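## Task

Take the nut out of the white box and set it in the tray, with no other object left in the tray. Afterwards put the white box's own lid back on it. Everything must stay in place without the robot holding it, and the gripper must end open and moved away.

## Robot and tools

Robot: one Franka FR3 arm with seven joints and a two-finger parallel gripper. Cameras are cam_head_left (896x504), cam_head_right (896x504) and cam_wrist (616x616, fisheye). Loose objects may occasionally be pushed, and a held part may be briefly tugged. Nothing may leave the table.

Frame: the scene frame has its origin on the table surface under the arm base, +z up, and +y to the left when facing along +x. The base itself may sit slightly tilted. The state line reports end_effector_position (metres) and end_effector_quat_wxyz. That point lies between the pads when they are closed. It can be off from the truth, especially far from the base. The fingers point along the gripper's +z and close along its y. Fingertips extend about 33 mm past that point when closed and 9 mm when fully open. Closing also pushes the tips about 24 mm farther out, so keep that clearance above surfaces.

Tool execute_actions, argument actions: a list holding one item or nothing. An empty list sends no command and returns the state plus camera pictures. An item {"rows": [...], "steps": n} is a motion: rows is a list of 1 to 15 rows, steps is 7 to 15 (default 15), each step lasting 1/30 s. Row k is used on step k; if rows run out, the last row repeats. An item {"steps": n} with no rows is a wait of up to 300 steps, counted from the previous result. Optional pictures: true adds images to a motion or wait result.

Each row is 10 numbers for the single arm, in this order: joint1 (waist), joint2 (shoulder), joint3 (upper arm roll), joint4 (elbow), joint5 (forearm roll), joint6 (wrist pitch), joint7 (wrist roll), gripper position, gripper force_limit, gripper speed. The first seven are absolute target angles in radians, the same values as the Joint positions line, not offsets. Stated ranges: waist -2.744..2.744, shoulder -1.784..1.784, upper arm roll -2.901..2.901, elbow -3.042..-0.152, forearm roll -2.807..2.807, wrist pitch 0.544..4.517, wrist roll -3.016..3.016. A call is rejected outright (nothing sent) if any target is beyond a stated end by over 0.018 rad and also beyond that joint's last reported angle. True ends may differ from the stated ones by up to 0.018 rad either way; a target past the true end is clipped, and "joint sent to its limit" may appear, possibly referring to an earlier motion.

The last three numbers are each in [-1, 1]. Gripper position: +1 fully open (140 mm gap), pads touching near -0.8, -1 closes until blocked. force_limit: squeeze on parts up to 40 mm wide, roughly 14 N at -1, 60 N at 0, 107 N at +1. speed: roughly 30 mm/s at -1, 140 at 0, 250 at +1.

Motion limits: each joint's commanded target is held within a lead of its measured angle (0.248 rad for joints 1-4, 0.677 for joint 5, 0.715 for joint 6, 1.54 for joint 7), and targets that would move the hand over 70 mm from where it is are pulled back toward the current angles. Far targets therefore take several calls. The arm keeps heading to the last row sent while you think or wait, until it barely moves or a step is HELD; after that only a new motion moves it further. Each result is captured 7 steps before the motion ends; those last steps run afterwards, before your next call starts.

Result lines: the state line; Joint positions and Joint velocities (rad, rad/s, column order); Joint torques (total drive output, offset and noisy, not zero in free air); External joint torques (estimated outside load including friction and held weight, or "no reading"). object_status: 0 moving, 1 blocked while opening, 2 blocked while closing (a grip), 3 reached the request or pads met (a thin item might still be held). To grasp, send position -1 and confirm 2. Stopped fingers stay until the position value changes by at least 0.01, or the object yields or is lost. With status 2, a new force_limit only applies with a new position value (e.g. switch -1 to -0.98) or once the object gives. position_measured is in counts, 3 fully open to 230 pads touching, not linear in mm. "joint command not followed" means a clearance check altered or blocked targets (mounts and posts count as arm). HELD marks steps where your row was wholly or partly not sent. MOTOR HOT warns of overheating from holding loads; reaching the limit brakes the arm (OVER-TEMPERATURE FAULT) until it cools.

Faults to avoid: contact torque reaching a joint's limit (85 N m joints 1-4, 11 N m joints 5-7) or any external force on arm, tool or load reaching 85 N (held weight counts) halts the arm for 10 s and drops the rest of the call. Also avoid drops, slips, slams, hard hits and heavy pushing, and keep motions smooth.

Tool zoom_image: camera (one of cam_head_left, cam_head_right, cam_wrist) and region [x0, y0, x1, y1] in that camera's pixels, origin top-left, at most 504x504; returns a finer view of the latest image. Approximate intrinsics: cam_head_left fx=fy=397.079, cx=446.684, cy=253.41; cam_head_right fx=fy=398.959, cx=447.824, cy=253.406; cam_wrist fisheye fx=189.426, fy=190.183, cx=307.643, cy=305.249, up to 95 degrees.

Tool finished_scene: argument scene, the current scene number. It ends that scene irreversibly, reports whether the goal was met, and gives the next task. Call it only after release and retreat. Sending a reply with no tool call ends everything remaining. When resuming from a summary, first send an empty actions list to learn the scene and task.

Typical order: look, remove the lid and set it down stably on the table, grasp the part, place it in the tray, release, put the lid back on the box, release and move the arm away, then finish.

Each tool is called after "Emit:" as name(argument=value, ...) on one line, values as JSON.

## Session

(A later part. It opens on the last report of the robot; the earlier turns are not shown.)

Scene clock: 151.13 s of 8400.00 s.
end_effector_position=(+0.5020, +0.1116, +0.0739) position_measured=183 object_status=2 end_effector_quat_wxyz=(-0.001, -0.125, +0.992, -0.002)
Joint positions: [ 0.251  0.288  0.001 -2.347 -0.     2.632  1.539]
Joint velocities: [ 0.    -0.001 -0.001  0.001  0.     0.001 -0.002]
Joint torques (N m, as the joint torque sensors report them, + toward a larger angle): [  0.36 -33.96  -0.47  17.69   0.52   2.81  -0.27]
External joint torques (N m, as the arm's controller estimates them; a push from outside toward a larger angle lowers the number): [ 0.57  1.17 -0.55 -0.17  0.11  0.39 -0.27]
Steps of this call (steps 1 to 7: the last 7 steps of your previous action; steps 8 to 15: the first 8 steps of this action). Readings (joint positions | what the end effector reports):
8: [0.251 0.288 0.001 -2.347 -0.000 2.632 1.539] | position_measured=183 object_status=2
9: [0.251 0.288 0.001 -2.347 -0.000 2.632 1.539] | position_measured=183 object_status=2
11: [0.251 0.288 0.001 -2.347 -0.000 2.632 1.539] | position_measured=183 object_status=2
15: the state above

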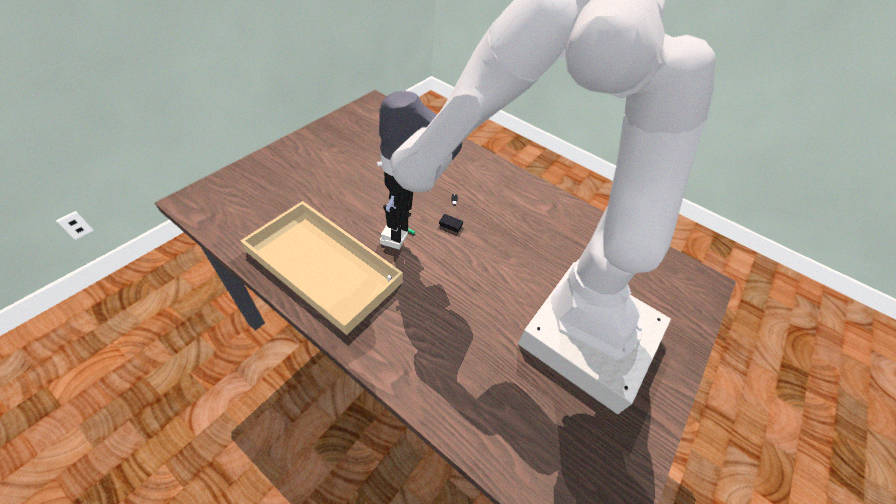

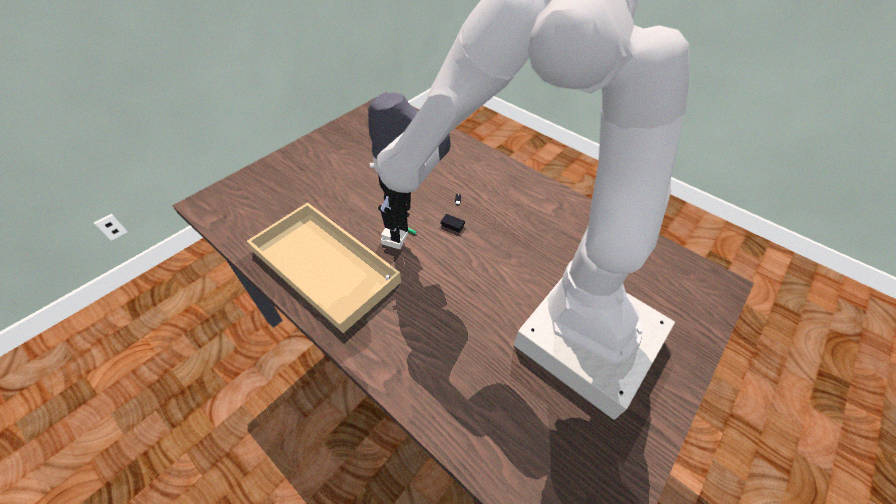

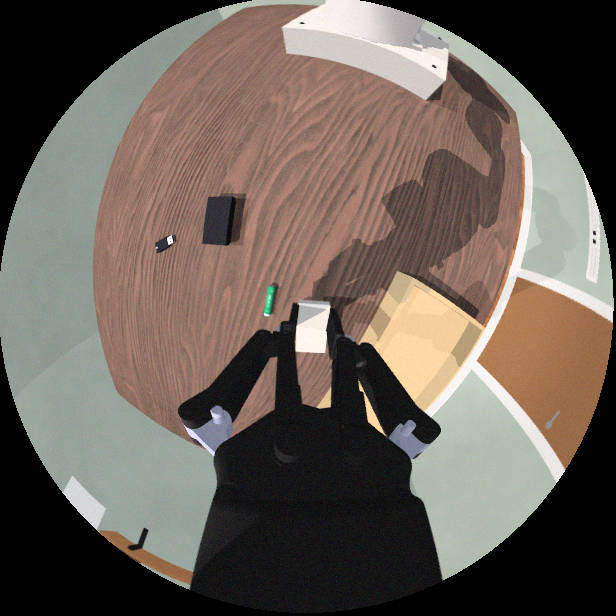

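Emit:
execute_actions(actions=[{"rows":[[0.25,0.315,0,-2.345,0,2.66,1.535,-1,0.4,0]],"steps":15}])

Emit:
execute_actions(actions=[{"rows":[[0.25,0.315,0,-2.345,0,2.66,1.535,-1,0.4,0]],"steps":15}], pictures=true)

Emit:
zoom_image(camera="cam_head_left", region=[370,210,430,260])

Emit:
zoom_image(camera="cam_head_right", region=[370,210,430,260])

Scene clock: 151.80 s of 8400.00 s.
end_effector_position=(+0.5009, +0.1113, +0.0632) position_measured=183 object_status=2 end_effector_quat_wxyz=(-0.003, -0.125, +0.992, -0.002)
Joint positions: [ 0.251  0.314  0.001 -2.345 -0.     2.652  1.538]
Joint velocities: [ 0.001  0.004 -0.001  0.     0.001  0.032 -0.001]
Joint torques (N m, as the joint torque sensors report them, + toward a larger angle): [ -0.41 -34.51  -0.97  16.26   0.6    2.86  -0.27]
External joint torques (N m, as the arm's controller estimates them; a push from outside toward a larger angle lowers the number): [-0.29  1.42 -1.17 -1.51  0.21  0.43 -0.27]
Steps of this call (steps 1 to 7: the last 7 steps of your previous action; steps 8 to 12: the robot went on to your last target; steps 13 to 20: the first 8 steps of this action). Readings (joint positions | what the end effector reports):
13: [0.251 0.291 0.001 -2.346 -0.000 2.636 1.538] | position_measured=183 object_status=2
14: [0.251 0.297 0.001 -2.345 -0.000 2.641 1.538] | position_measured=183 object_status=2
16: [0.251 0.308 0.001 -2.345 -0.000 2.646 1.538] | position_measured=183 object_status=2
20: the state above

Scene clock: 152.30 s of 8400.00 s.
end_effector_position=(+0.5025, +0.1117, +0.0636) position_measured=183 object_status=2 end_effector_quat_wxyz=(-0.000, -0.125, +0.992, -0.002)
Joint positions: [ 0.251  0.314  0.001 -2.345 -0.     2.657  1.538]
Joint velocities: [ 0.     0.002 -0.001  0.001 -0.001  0.003  0.   ]
Joint torques (N m, as the joint torque sensors report them, + toward a larger angle): [  0.35 -33.6   -0.51  16.11   0.6    2.8   -0.22]
External joint torques (N m, as the arm's controller estimates them; a push from outside toward a larger angle lowers the number): [ 0.58  1.76 -0.6  -1.31  0.21  0.39 -0.22]
Steps of this call (steps 1 to 7: the last 7 steps of your previous action; steps 8 to 15: the first 8 steps of this action). Readings (joint positions | what the end effector reports):
8: [0.251 0.314 0.001 -2.345 -0.000 2.656 1.538] | position_measured=183 object_status=2
9: [0.251 0.314 0.001 -2.345 -0.000 2.657 1.538] | position_measured=183 object_status=2
11: [0.251 0.314 0.001 -2.345 -0.000 2.657 1.538] | position_measured=183 object_status=2
15: the state above

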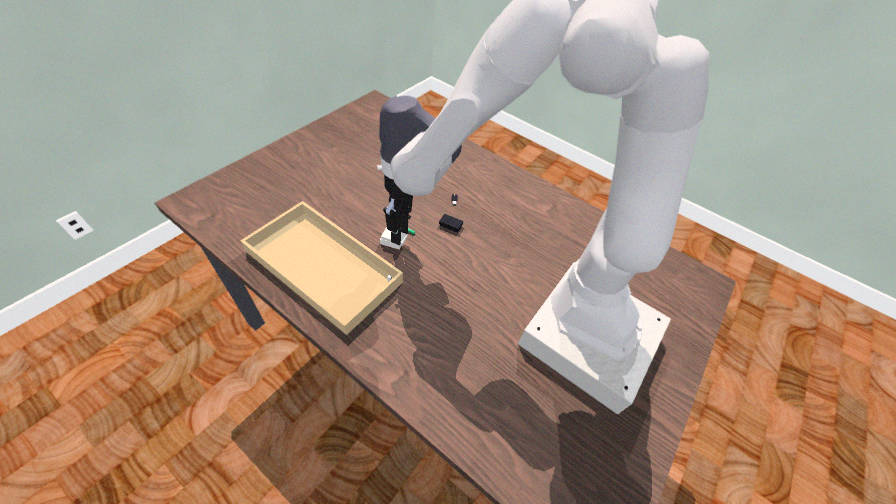

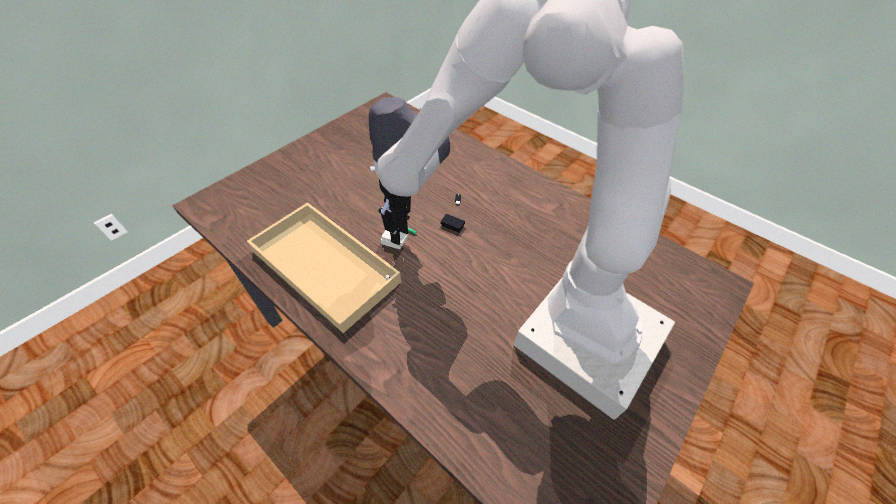

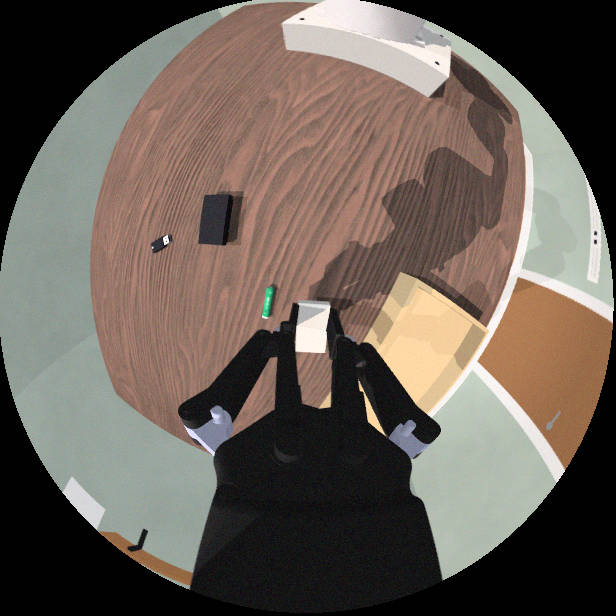

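Region (370, 210, 430, 260) of cam_head_left's 896x504 image, scaled by 8.400, with more detail than that image has.

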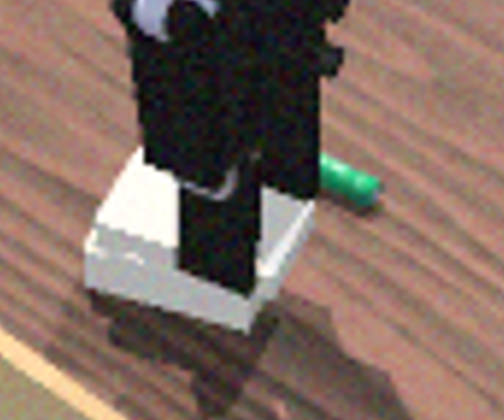

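Region (370, 210, 430, 260) of cam_head_right's 896x504 image, scaled by 8.400, with more detail than that image has.

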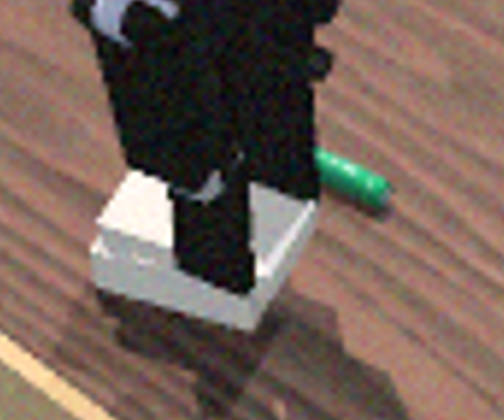

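Emit:
execute_actions(actions=[{"rows":[[0.25,0.323,0,-2.331,0,2.654,1.535,-1,0.4,0]],"steps":15}])

Emit:
execute_actions(actions=[{"rows":[[0.25,0.323,0,-2.331,0,2.654,1.535,-1,0.4,0]],"steps":15}], pictures=true)

Emit:
zoom_image(camera="cam_head_left", region=[370,210,430,260])

Scene clock: 153.00 s of 8400.00 s.
end_effector_position=(+0.5069, +0.1127, +0.0638) position_measured=183 object_status=2 end_effector_quat_wxyz=(+0.002, -0.125, +0.992, -0.001)
Joint positions: [ 0.251  0.321  0.001 -2.333 -0.     2.657  1.538]
Joint velocities: [-0.001  0.004 -0.001  0.005 -0.001 -0.002 -0.   ]
Joint torques (N m, as the joint torque sensors report them, + toward a larger angle): [  0.08 -33.28   0.05  17.36   0.59   2.16  -0.14]
External joint torques (N m, as the arm's controller estimates them; a push from outside toward a larger angle lowers the number): [ 0.18  2.43 -0.16 -0.07  0.2  -0.24 -0.14]
Steps of this call (steps 1 to 7: the last 7 steps of your previous action; steps 8 to 13: the robot went on to your last target; steps 14 to 21: the first 8 steps of this action). Readings (joint positions | what the end effector reports):
14: [0.251 0.315 0.001 -2.343 -0.000 2.657 1.538] | position_measured=183 object_status=2
15: [0.251 0.318 0.001 -2.339 -0.000 2.657 1.538] | position_measured=183 object_status=2
17: [0.251 0.320 0.001 -2.336 -0.000 2.657 1.538] | position_measured=183 object_status=2
21: the state above

Scene clock: 153.50 s of 8400.00 s.
end_effector_position=(+0.5070, +0.1127, +0.0637) position_measured=183 object_status=2 end_effector_quat_wxyz=(+0.002, -0.125, +0.992, -0.001)
Joint positions: [ 0.251  0.321  0.001 -2.333 -0.     2.656  1.538]
Joint velocities: [ 0.001  0.001 -0.001  0.     0.001 -0.001 -0.001]
Joint torques (N m, as the joint torque sensors report them, + toward a larger angle): [  0.14 -33.83  -0.8   17.28   0.6    2.15  -0.2 ]
External joint torques (N m, as the arm's controller estimates them; a push from outside toward a larger angle lowers the number): [ 0.24  2.01 -1.01 -0.33  0.21 -0.28 -0.2 ]
Steps of this call (steps 1 to 7: the last 7 steps of your previous action; steps 8 to 15: the first 8 steps of this action). Readings (joint positions | what the end effector reports):
8: [0.251 0.321 0.001 -2.333 -0.000 2.657 1.538] | position_measured=183 object_status=2
9: [0.251 0.321 0.001 -2.333 -0.000 2.656 1.538] | position_measured=183 object_status=2
11: [0.251 0.321 0.001 -2.333 -0.000 2.656 1.538] | position_measured=183 object_status=2
15: the state above

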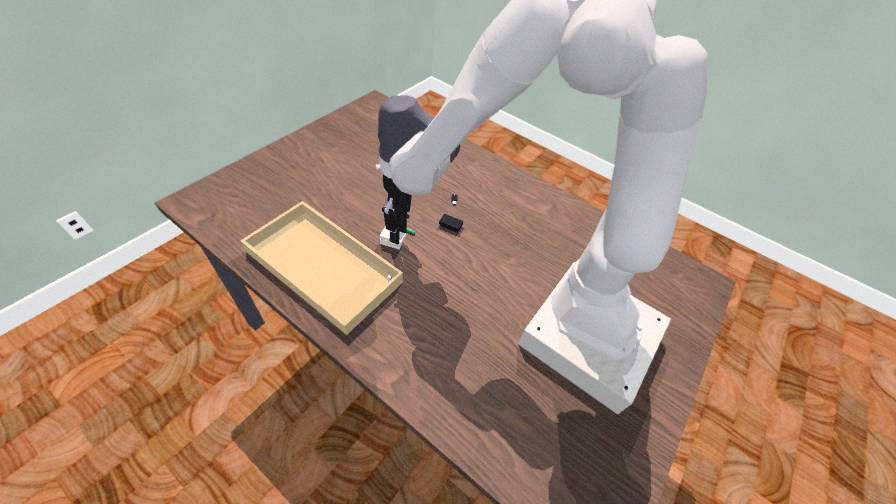

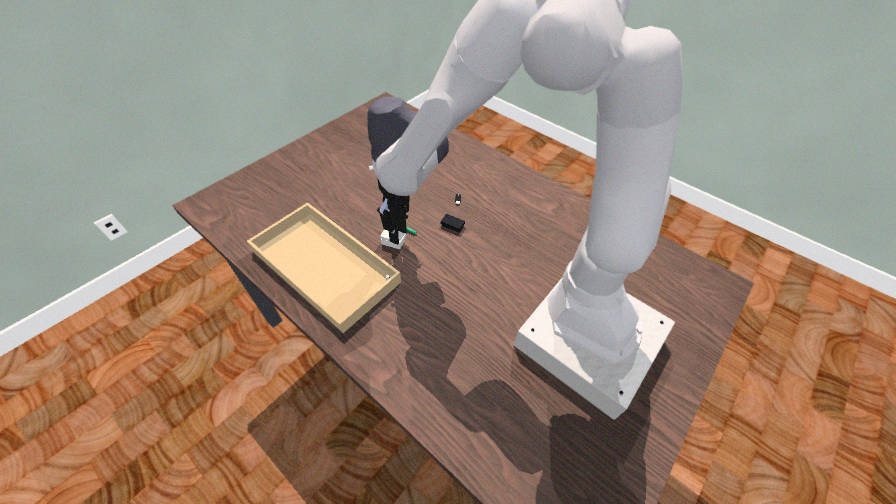

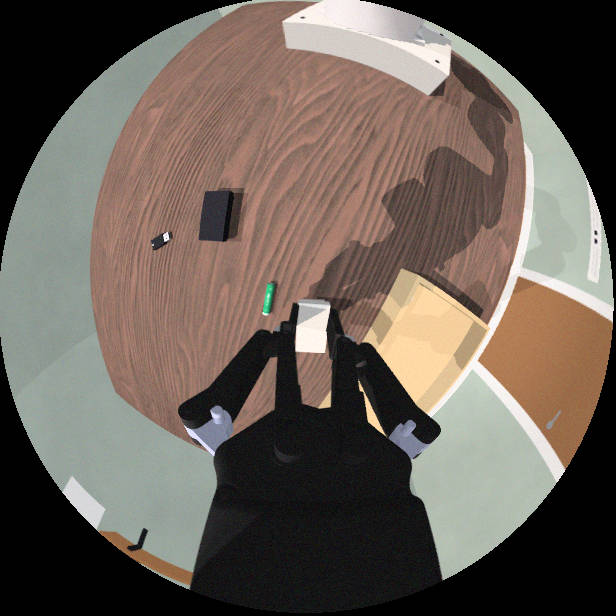

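Region (370, 210, 430, 260) of cam_head_left's 896x504 image, scaled by 8.400, with more detail than that image has.

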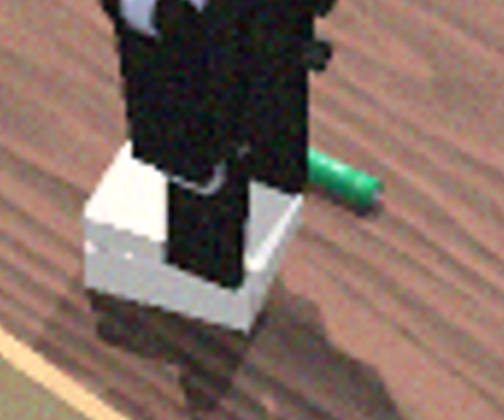

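Emit:
execute_actions(actions=[{"rows":[[0.25,0.327,0,-2.324,0,2.651,1.535,-1,0.4,0]],"steps":15}])

Emit:
execute_actions(actions=[{"rows":[[0.25,0.339,0,-2.324,0,2.663,1.535,-1,0.4,0]],"steps":15}])

Emit:
execute_actions(actions=[{"rows":[[0.25,0.351,0,-2.324,0,2.675,1.535,-1,0.4,0]],"steps":15}])

Emit:
execute_actions(actions=[{"rows":[[0.25,0.363,0,-2.324,0,2.687,1.535,-1,0.4,0]],"steps":15}], pictures=true)

Emit:
zoom_image(camera="cam_head_left", region=[370,210,430,260])

Scene clock: 154.13 s of 8400.00 s.
end_effector_position=(+0.5091, +0.1131, +0.0639) position_measured=183 object_status=2 end_effector_quat_wxyz=(+0.002, -0.125, +0.992, -0.001)
Joint positions: [ 0.251  0.325  0.001 -2.326 -0.     2.654  1.538]
Joint velocities: [ 0.     0.003 -0.     0.004 -0.002 -0.004  0.   ]
Joint torques (N m, as the joint torque sensors report them, + toward a larger angle): [  0.12 -34.39  -0.4   17.21   0.64   2.21  -0.2 ]
External joint torques (N m, as the arm's controller estimates them; a push from outside toward a larger angle lowers the number): [ 0.31  1.4  -0.53 -0.24  0.25 -0.19 -0.2 ]
Steps of this call (steps 1 to 7: the last 7 steps of your previous action; steps 8 to 11: the robot went on to your last target; steps 12 to 19: the first 8 steps of this action). Readings (joint positions | what the end effector reports):
12: [0.251 0.322 0.001 -2.332 -0.000 2.656 1.538] | position_measured=183 object_status=2
13: [0.251 0.323 0.001 -2.330 -0.000 2.655 1.538] | position_measured=183 object_status=2
15: [0.251 0.325 0.001 -2.328 -0.000 2.655 1.538] | position_measured=183 object_status=2
19: the state above

Scene clock: 154.63 s of 8400.00 s.
end_effector_position=(+0.5071, +0.1127, +0.0582) position_measured=183 object_status=2 end_effector_quat_wxyz=(-0.001, -0.125, +0.992, -0.002)
Joint positions: [ 0.251  0.338  0.001 -2.325 -0.     2.659  1.538]
Joint velocities: [ 0.     0.002  0.     0.    -0.002  0.009 -0.001]
Joint torques (N m, as the joint torque sensors report them, + toward a larger angle): [  0.4  -35.38  -0.46  17.42   0.51   2.86  -0.25]
External joint torques (N m, as the arm's controller estimates them; a push from outside toward a larger angle lowers the number): [ 0.5   0.94 -0.69 -0.12  0.13  0.44 -0.25]
Steps of this call (steps 1 to 7: the last 7 steps of your previous action; steps 8 to 15: the first 8 steps of this action). Readings (joint positions | what the end effector reports):
8: [0.251 0.327 0.001 -2.326 -0.000 2.655 1.538] | position_measured=183 object_status=2
9: [0.251 0.330 0.001 -2.325 -0.000 2.656 1.538] | position_measured=183 object_status=2
11: [0.251 0.335 0.001 -2.325 -0.000 2.657 1.538] | position_measured=183 object_status=2
15: the state above

Scene clock: 155.13 s of 8400.00 s.
end_effector_position=(+0.5096, +0.1133, +0.0566) position_measured=183 object_status=2 end_effector_quat_wxyz=(+0.002, -0.126, +0.992, -0.001)
Joint positions: [ 0.251  0.344  0.001 -2.324 -0.     2.671  1.538]
Joint velocities: [-0.001  0.001 -0.001 -0.    -0.001  0.017 -0.001]
Joint torques (N m, as the joint torque sensors report them, + toward a larger angle): [ -0.05 -31.87  -0.74  15.5    0.62   2.62  -0.22]
External joint torques (N m, as the arm's controller estimates them; a push from outside toward a larger angle lowers the number): [ 0.16  4.44 -0.87 -1.87  0.24  0.2  -0.21]
Steps of this call (steps 1 to 7: the last 7 steps of your previous action; steps 8 to 15: the first 8 steps of this action). Readings (joint positions | what the end effector reports):
8: [0.251 0.339 0.001 -2.325 -0.000 2.662 1.538] | position_measured=183 object_status=2
9: [0.251 0.342 0.001 -2.325 -0.000 2.664 1.538] | position_measured=183 object_status=2
11: [0.251 0.343 0.001 -2.324 -0.000 2.667 1.538] | position_measured=183 object_status=2
15: the state above

Scene clock: 155.63 s of 8400.00 s.
end_effector_position=(+0.5129, +0.1143, +0.0541) position_measured=183 object_status=2 end_effector_quat_wxyz=(+0.007, -0.126, +0.992, -0.001)
Joint positions: [ 0.251  0.353  0.001 -2.321 -0.     2.687  1.537]
Joint velocities: [-0.     0.009 -0.001 -0.001 -0.001  0.006  0.001]
Joint torques (N m, as the joint torque sensors report them, + toward a larger angle): [  0.53 -29.76  -1.1   13.7    0.55   2.38  -0.22]
External joint torques (N m, as the arm's controller estimates them; a push from outside toward a larger angle lowers the number): [ 0.64  6.27 -1.34 -3.13  0.18 -0.05 -0.22]
Steps of this call (steps 1 to 7: the last 7 steps of your previous action; steps 8 to 15: the first 8 steps of this action). Readings (joint positions | what the end effector reports):
8: [0.251 0.345 0.001 -2.323 -0.000 2.675 1.538] | position_measured=183 object_status=2
9: [0.251 0.348 0.001 -2.322 -0.000 2.677 1.538] | position_measured=183 object_status=2
11: [0.251 0.352 0.001 -2.322 -0.000 2.682 1.537] | position_measured=183 object_status=2
15: the state above

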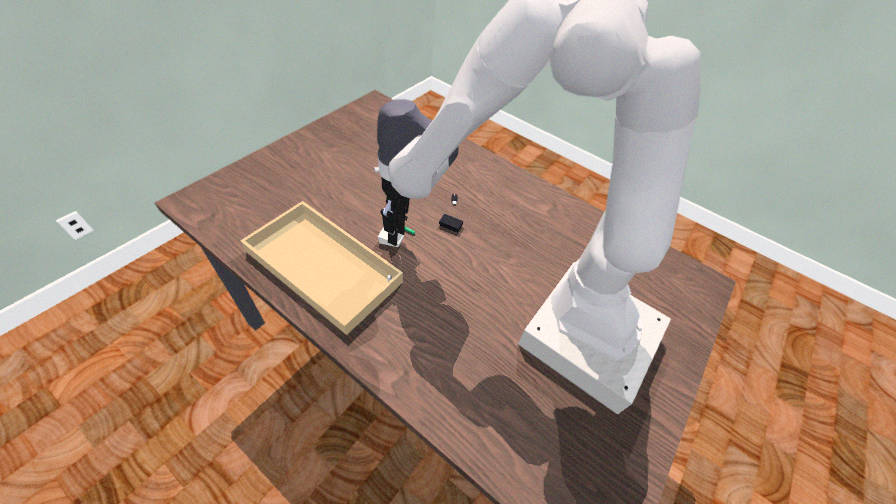

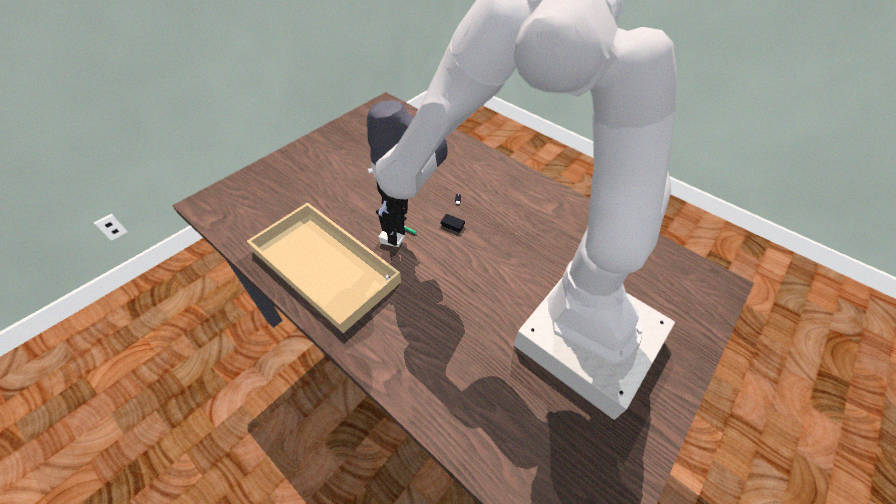

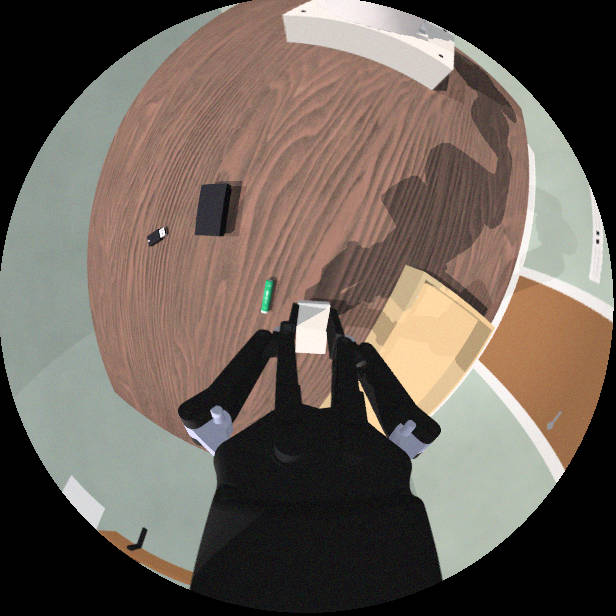

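Region (370, 210, 430, 260) of cam_head_left's 896x504 image, scaled by 8.400, with more detail than that image has.

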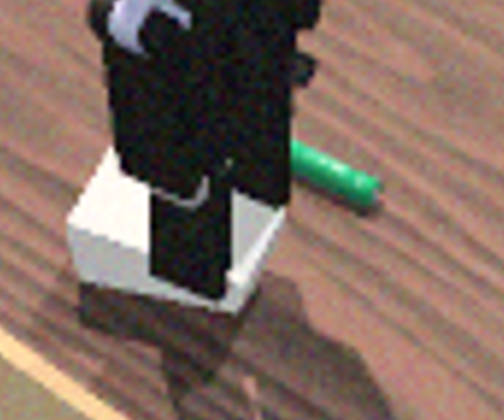

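Emit:
execute_actions(actions=[{"rows":[[0.25,0.325,0,-2.324,0,2.649,1.535,-1,0.4,0]],"steps":15}])

Emit:
execute_actions(actions=[{"rows":[[0.25,0.325,0,-2.324,0,2.649,1.535,-1,0.4,0]],"steps":15}], pictures=true)

Emit:
zoom_image(camera="cam_head_left", region=[370,210,430,260])

Scene clock: 156.17 s of 8400.00 s.
end_effector_position=(+0.5128, +0.1142, +0.0653) position_measured=183 object_status=2 end_effector_quat_wxyz=(+0.006, -0.126, +0.992, -0.001)
Joint positions: [ 0.251  0.326  0.001 -2.323 -0.     2.66   1.537]
Joint velocities: [ 0.    -0.001 -0.     0.001  0.    -0.051 -0.   ]
Joint torques (N m, as the joint torque sensors report them, + toward a larger angle): [  0.56 -36.77  -0.97  15.63   0.67   2.3   -0.18]
External joint torques (N m, as the arm's controller estimates them; a push from outside toward a larger angle lowers the number): [ 0.74 -1.05 -1.12 -1.83  0.27 -0.15 -0.18]
Steps of this call (steps 1 to 7: the last 7 steps of your previous action; step 8: the robot went on to your last target; steps 9 to 16: the first 8 steps of this action). Readings (joint positions | what the end effector reports):
9: [0.251 0.350 0.001 -2.322 -0.000 2.683 1.537] | position_measured=183 object_status=2
10: [0.251 0.342 0.001 -2.323 -0.000 2.677 1.537] | position_measured=183 object_status=2
12: [0.251 0.331 0.001 -2.323 -0.000 2.669 1.537] | position_measured=183 object_status=2
16: the state above

Scene clock: 156.67 s of 8400.00 s.
end_effector_position=(+0.5103, +0.1136, +0.0645) position_measured=183 object_status=2 end_effector_quat_wxyz=(+0.002, -0.126, +0.992, -0.001)
Joint positions: [ 0.251  0.326  0.001 -2.323 -0.     2.652  1.537]
Joint velocities: [-0.    -0.     0.001  0.001  0.    -0.003 -0.   ]
Joint torques (N m, as the joint torque sensors report them, + toward a larger angle): [  0.45 -36.48  -0.65  15.83   0.53   2.25  -0.14]
External joint torques (N m, as the arm's controller estimates them; a push from outside toward a larger angle lowers the number): [ 0.57 -0.47 -0.86 -1.82  0.13 -0.18 -0.14]
Steps of this call (steps 1 to 7: the last 7 steps of your previous action; steps 8 to 15: the first 8 steps of this action). Readings (joint positions | what the end effector reports):
8: [0.251 0.326 0.001 -2.323 -0.000 2.653 1.537] | position_measured=183 object_status=2
9: [0.251 0.326 0.001 -2.323 -0.000 2.653 1.537] | position_measured=183 object_status=2
11: [0.251 0.326 0.001 -2.323 -0.000 2.652 1.537] | position_measured=183 object_status=2
15: the state above

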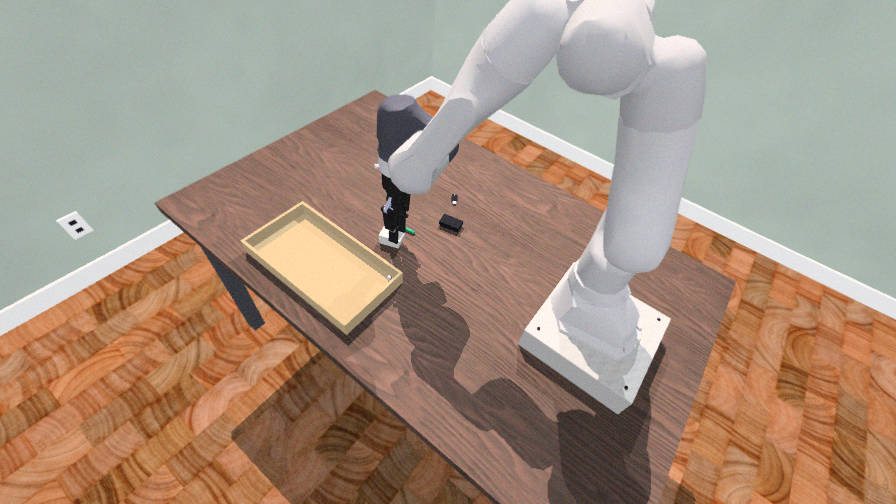

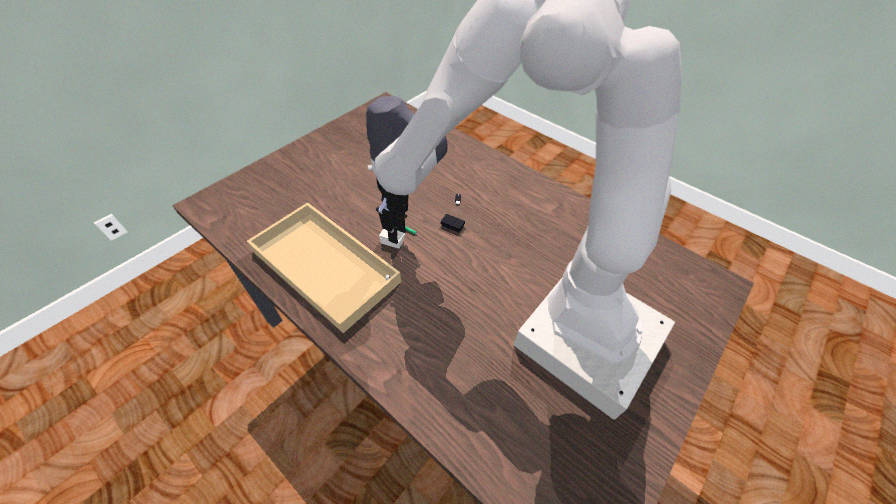

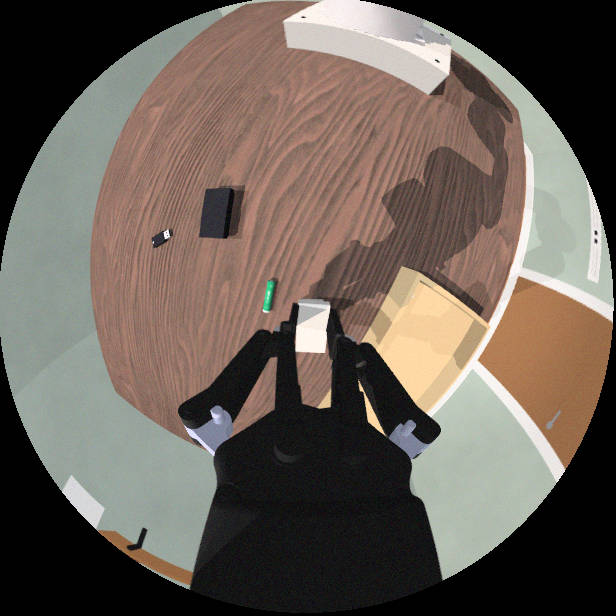

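Region (370, 210, 430, 260) of cam_head_left's 896x504 image, scaled by 8.400, with more detail than that image has.

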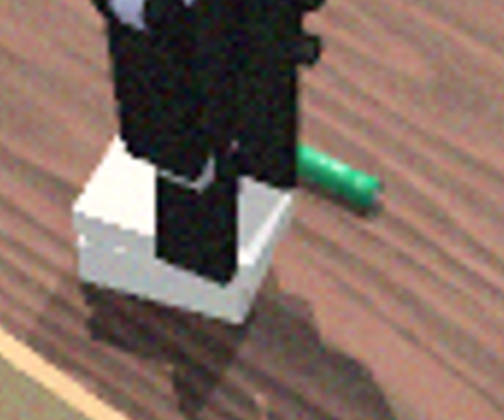

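Emit:
execute_actions(actions=[{"rows":[[0.25,0.33,0,-2.318,0,2.652,1.535,-1,0.4,0],[0.25,0.334,0,-2.315,0,2.652,1.535,-1,0.4,0],[0.25,0.338,0,-2.312,0,2.652,1.535,-1,0.4,0],[0.25,0.342,0,-2.309,0,2.652,1.535,-1,0.4,0],[0.25,0.346,0,-2.306,0,2.652,1.535,-1,0.4,0],[0.25,0.35,0,-2.303,0,2.652,1.535,-1,0.4,0]],"steps":15}])

Emit:
execute_actions(actions=[{"rows":[[0.25,0.354,0,-2.30,0,2.652,1.535,-1,0.4,0],[0.25,0.358,0,-2.297,0,2.652,1.535,-1,0.4,0],[0.25,0.362,0,-2.294,0,2.652,1.535,-1,0.4,0],[0.25,0.366,0,-2.291,0,2.652,1.535,-1,0.4,0]],"steps":15}], pictures=true)

Emit:
zoom_image(camera="cam_head_left", region=[370,210,430,260])

Scene clock: 157.43 s of 8400.00 s.
end_effector_position=(+0.5127, +0.1141, +0.0596) position_measured=183 object_status=2 end_effector_quat_wxyz=(-0.000, -0.126, +0.992, -0.001)
Joint positions: [ 0.251  0.345  0.001 -2.308 -0.     2.651  1.537]
Joint velocities: [ 0.001  0.058  0.001  0.027 -0.001 -0.    -0.   ]
Joint torques (N m, as the joint torque sensors report them, + toward a larger angle): [  0.81 -36.49  -0.14  17.48   0.51   2.65  -0.19]
External joint torques (N m, as the arm's controller estimates them; a push from outside toward a larger angle lowers the number): [ 0.79  0.98 -0.49 -0.26  0.14  0.21 -0.19]
Steps of this call (steps 1 to 7: the last 7 steps of your previous action; steps 8 to 15: the robot went on to your last target; steps 16 to 23: the first 8 steps of this action). Readings (joint positions | what the end effector reports):
16: [0.251 0.326 0.001 -2.322 -0.000 2.651 1.537] | position_measured=183 object_status=2
17: [0.251 0.328 0.001 -2.321 -0.000 2.651 1.537] | position_measured=183 object_status=2
19: [0.251 0.333 0.001 -2.316 -0.000 2.651 1.537] | position_measured=183 object_status=2
23: the state above

Scene clock: 157.93 s of 8400.00 s.
end_effector_position=(+0.5166, +0.1145, +0.0567) position_measured=183 object_status=2 end_effector_quat_wxyz=(-0.000, -0.126, +0.992, -0.002)
Joint positions: [ 0.251  0.36   0.    -2.293 -0.     2.651  1.537]
Joint velocities: [-0.     0.008 -0.002  0.014  0.    -0.    -0.001]
Joint torques (N m, as the joint torque sensors report them, + toward a larger angle): [  0.94 -33.52  -1.13  16.89   0.64   2.53  -0.14]
External joint torques (N m, as the arm's controller estimates them; a push from outside toward a larger angle lowers the number): [ 1.15  3.9  -1.32 -0.87  0.25  0.06 -0.14]
Steps of this call (steps 1 to 7: the last 7 steps of your previous action; steps 8 to 15: the first 8 steps of this action). Readings (joint positions | what the end effector reports):
8: [0.251 0.349 0.001 -2.305 -0.000 2.651 1.537] | position_measured=183 object_status=2
9: [0.251 0.351 0.001 -2.303 -0.000 2.651 1.537] | position_measured=183 object_status=2
11: [0.251 0.356 0.001 -2.298 -0.000 2.651 1.537] | position_measured=183 object_status=2
15: the state above

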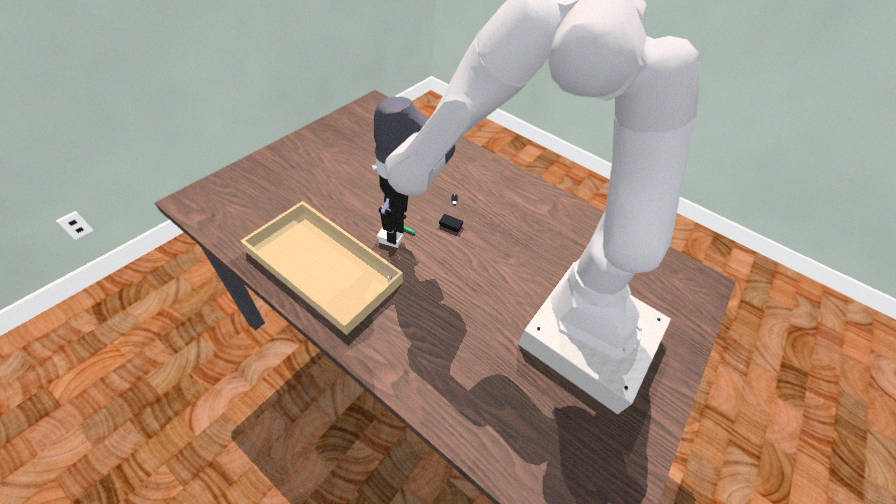

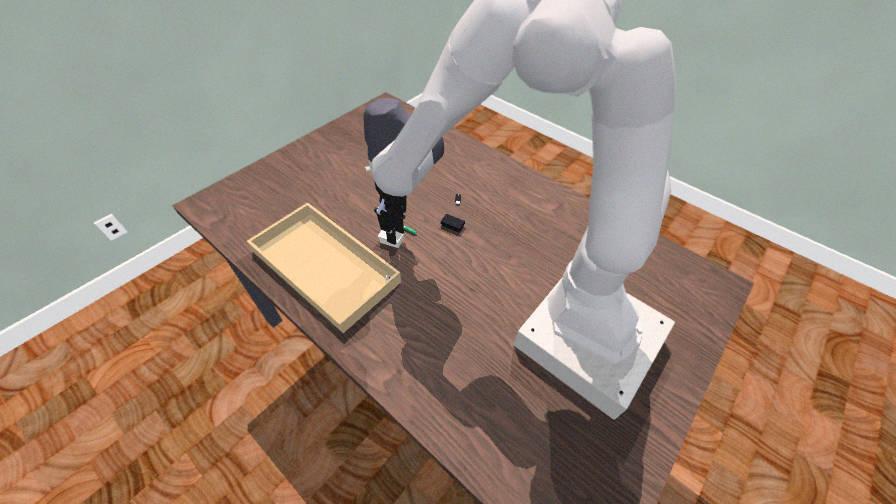

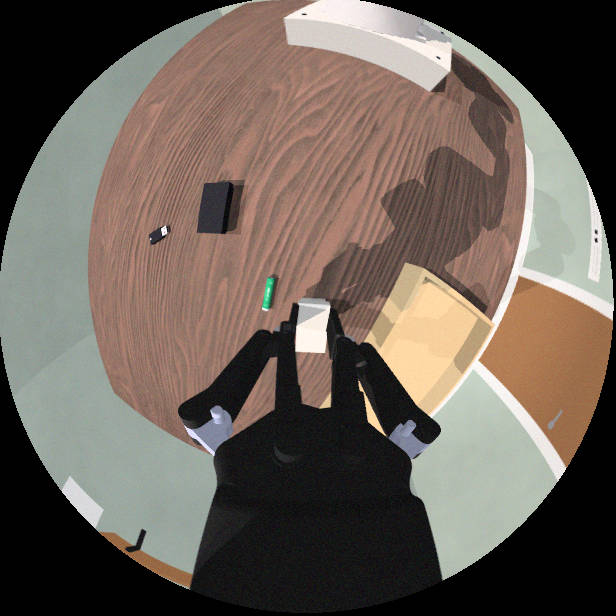

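Region (370, 210, 430, 260) of cam_head_left's 896x504 image, scaled by 8.400, with more detail than that image has.

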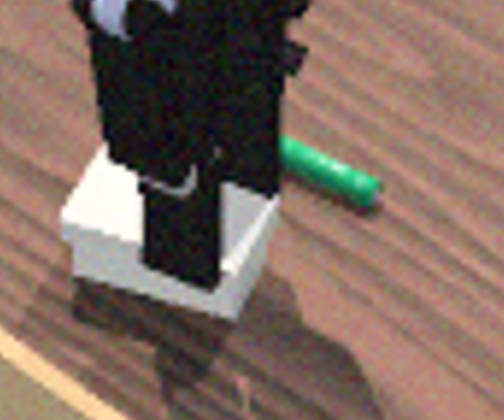

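Emit:
execute_actions(actions=[{"rows":[[0.25,0.345,0,-2.30,0,2.652,1.535,-1,0.4,0]],"steps":12}])

Emit:
execute_actions(actions=[{"rows":[[0.25,0.345,0,-2.306,0,2.652,1.535,-1,0.4,0]],"steps":15}], pictures=true)

Emit:
zoom_image(camera="cam_head_left", region=[370,210,430,260])

Emit:
zoom_image(camera="cam_wrist", region=[270,280,360,380])

Scene clock: 158.60 s of 8400.00 s.
end_effector_position=(+0.5183, +0.1149, +0.0617) position_measured=183 object_status=2 end_effector_quat_wxyz=(+0.004, -0.126, +0.992, -0.001)
Joint positions: [ 0.251  0.348  0.    -2.297 -0.     2.651  1.537]
Joint velocities: [-0.    -0.04   0.001 -0.002  0.    -0.001  0.002]
Joint torques (N m, as the joint torque sensors report them, + toward a larger angle): [  0.83 -37.23  -0.41  14.84   0.52   2.57  -0.14]
External joint torques (N m, as the arm's controller estimates them; a push from outside toward a larger angle lowers the number): [ 0.92 -1.67 -0.66 -2.3   0.13  0.24 -0.14]
Steps of this call (steps 1 to 7: the last 7 steps of your previous action; steps 8 to 15: the robot went on to your last target; steps 16 to 20: the first 5 steps of this action). Readings (joint positions | what the end effector reports):
16: [0.251 0.359 0.000 -2.293 -0.000 2.651 1.537] | position_measured=183 object_status=2
17: [0.251 0.355 0.000 -2.295 -0.000 2.651 1.537] | position_measured=183 object_status=2
19: [0.251 0.350 0.000 -2.297 -0.000 2.651 1.537] | position_measured=183 object_status=2
20: the state above

Scene clock: 159.10 s of 8400.00 s.
end_effector_position=(+0.5149, +0.1141, +0.0605) position_measured=183 object_status=2 end_effector_quat_wxyz=(+0.001, -0.126, +0.992, -0.001)
Joint positions: [ 0.251  0.346  0.    -2.304 -0.     2.652  1.537]
Joint velocities: [-0.001  0.     0.    -0.001 -0.     0.     0.   ]
Joint torques (N m, as the joint torque sensors report them, + toward a larger angle): [  0.4  -37.62   0.11  14.47   0.55   2.64  -0.08]
External joint torques (N m, as the arm's controller estimates them; a push from outside toward a larger angle lowers the number): [ 0.45 -0.97 -0.17 -3.19  0.16  0.2  -0.08]
Steps of this call (steps 1 to 7: the last 7 steps of your previous action; steps 8 to 15: the first 8 steps of this action). Readings (joint positions | what the end effector reports):
8: [0.251 0.346 0.000 -2.299 -0.000 2.652 1.537] | position_measured=183 object_status=2
9: [0.251 0.346 0.000 -2.300 -0.000 2.652 1.537] | position_measured=183 object_status=2
11: [0.251 0.346 0.000 -2.303 -0.000 2.652 1.537] | position_measured=183 object_status=2
15: the state above

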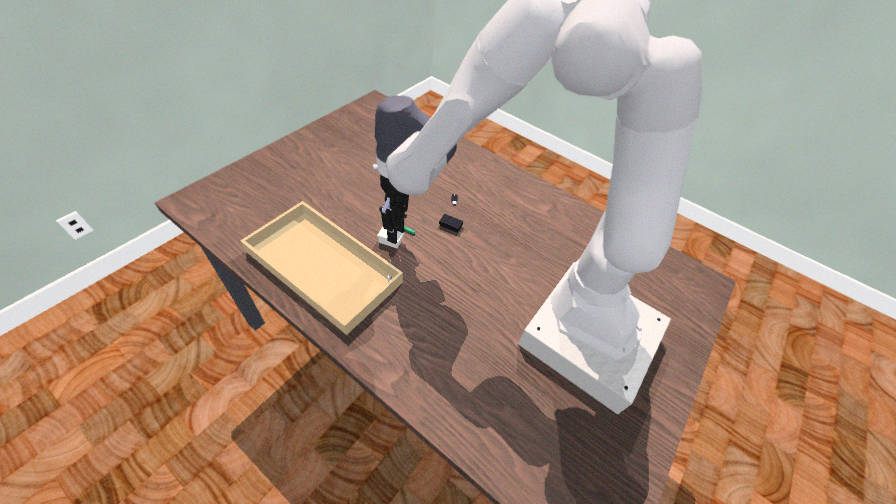

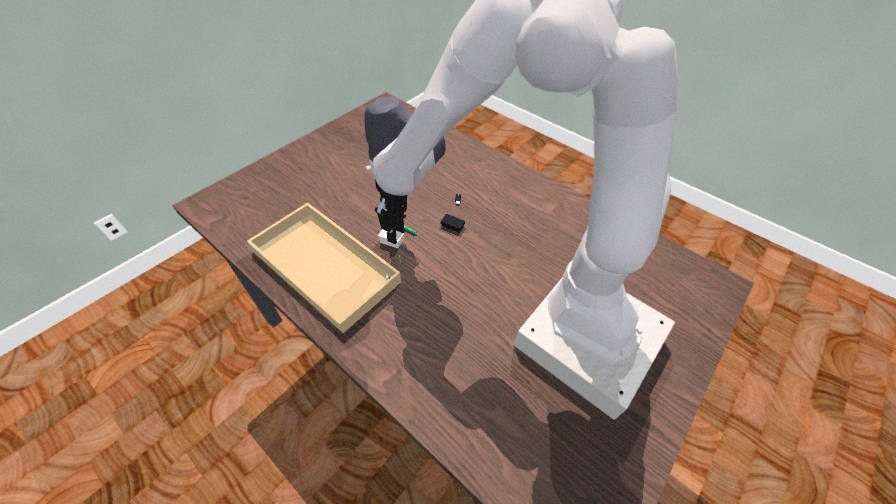

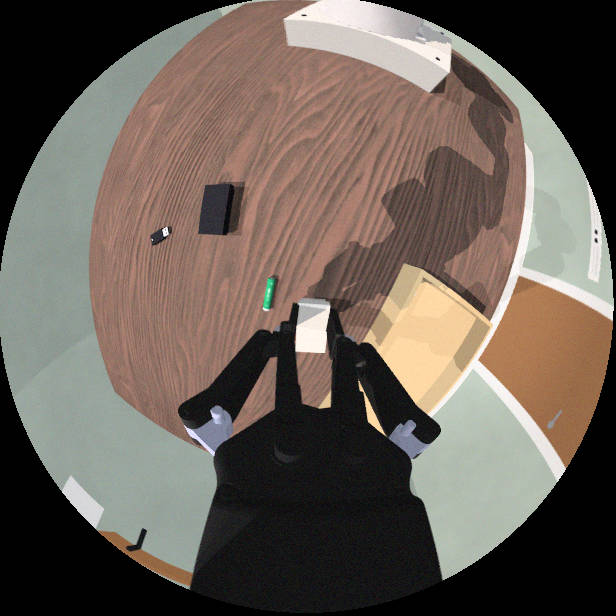

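Region (370, 210, 430, 260) of cam_head_left's 896x504 image, scaled by 8.400, with more detail than that image has.

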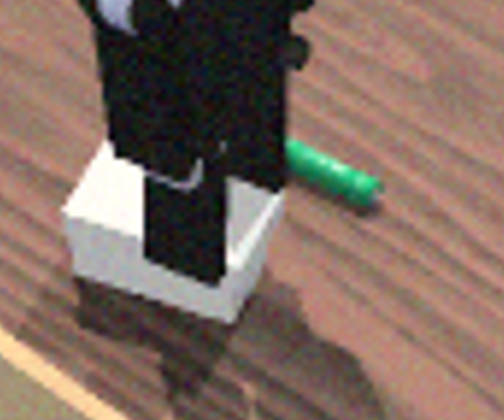

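Region (270, 280, 360, 380) of cam_wrist's 616x616 image, scaled by 5.040, with more detail than that image has; it fills the left 454 columns of this view, and the rest is white.

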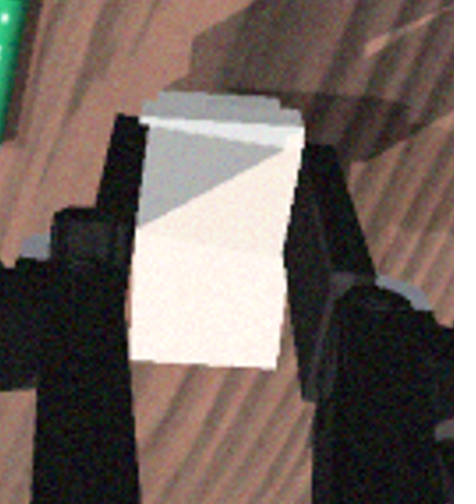

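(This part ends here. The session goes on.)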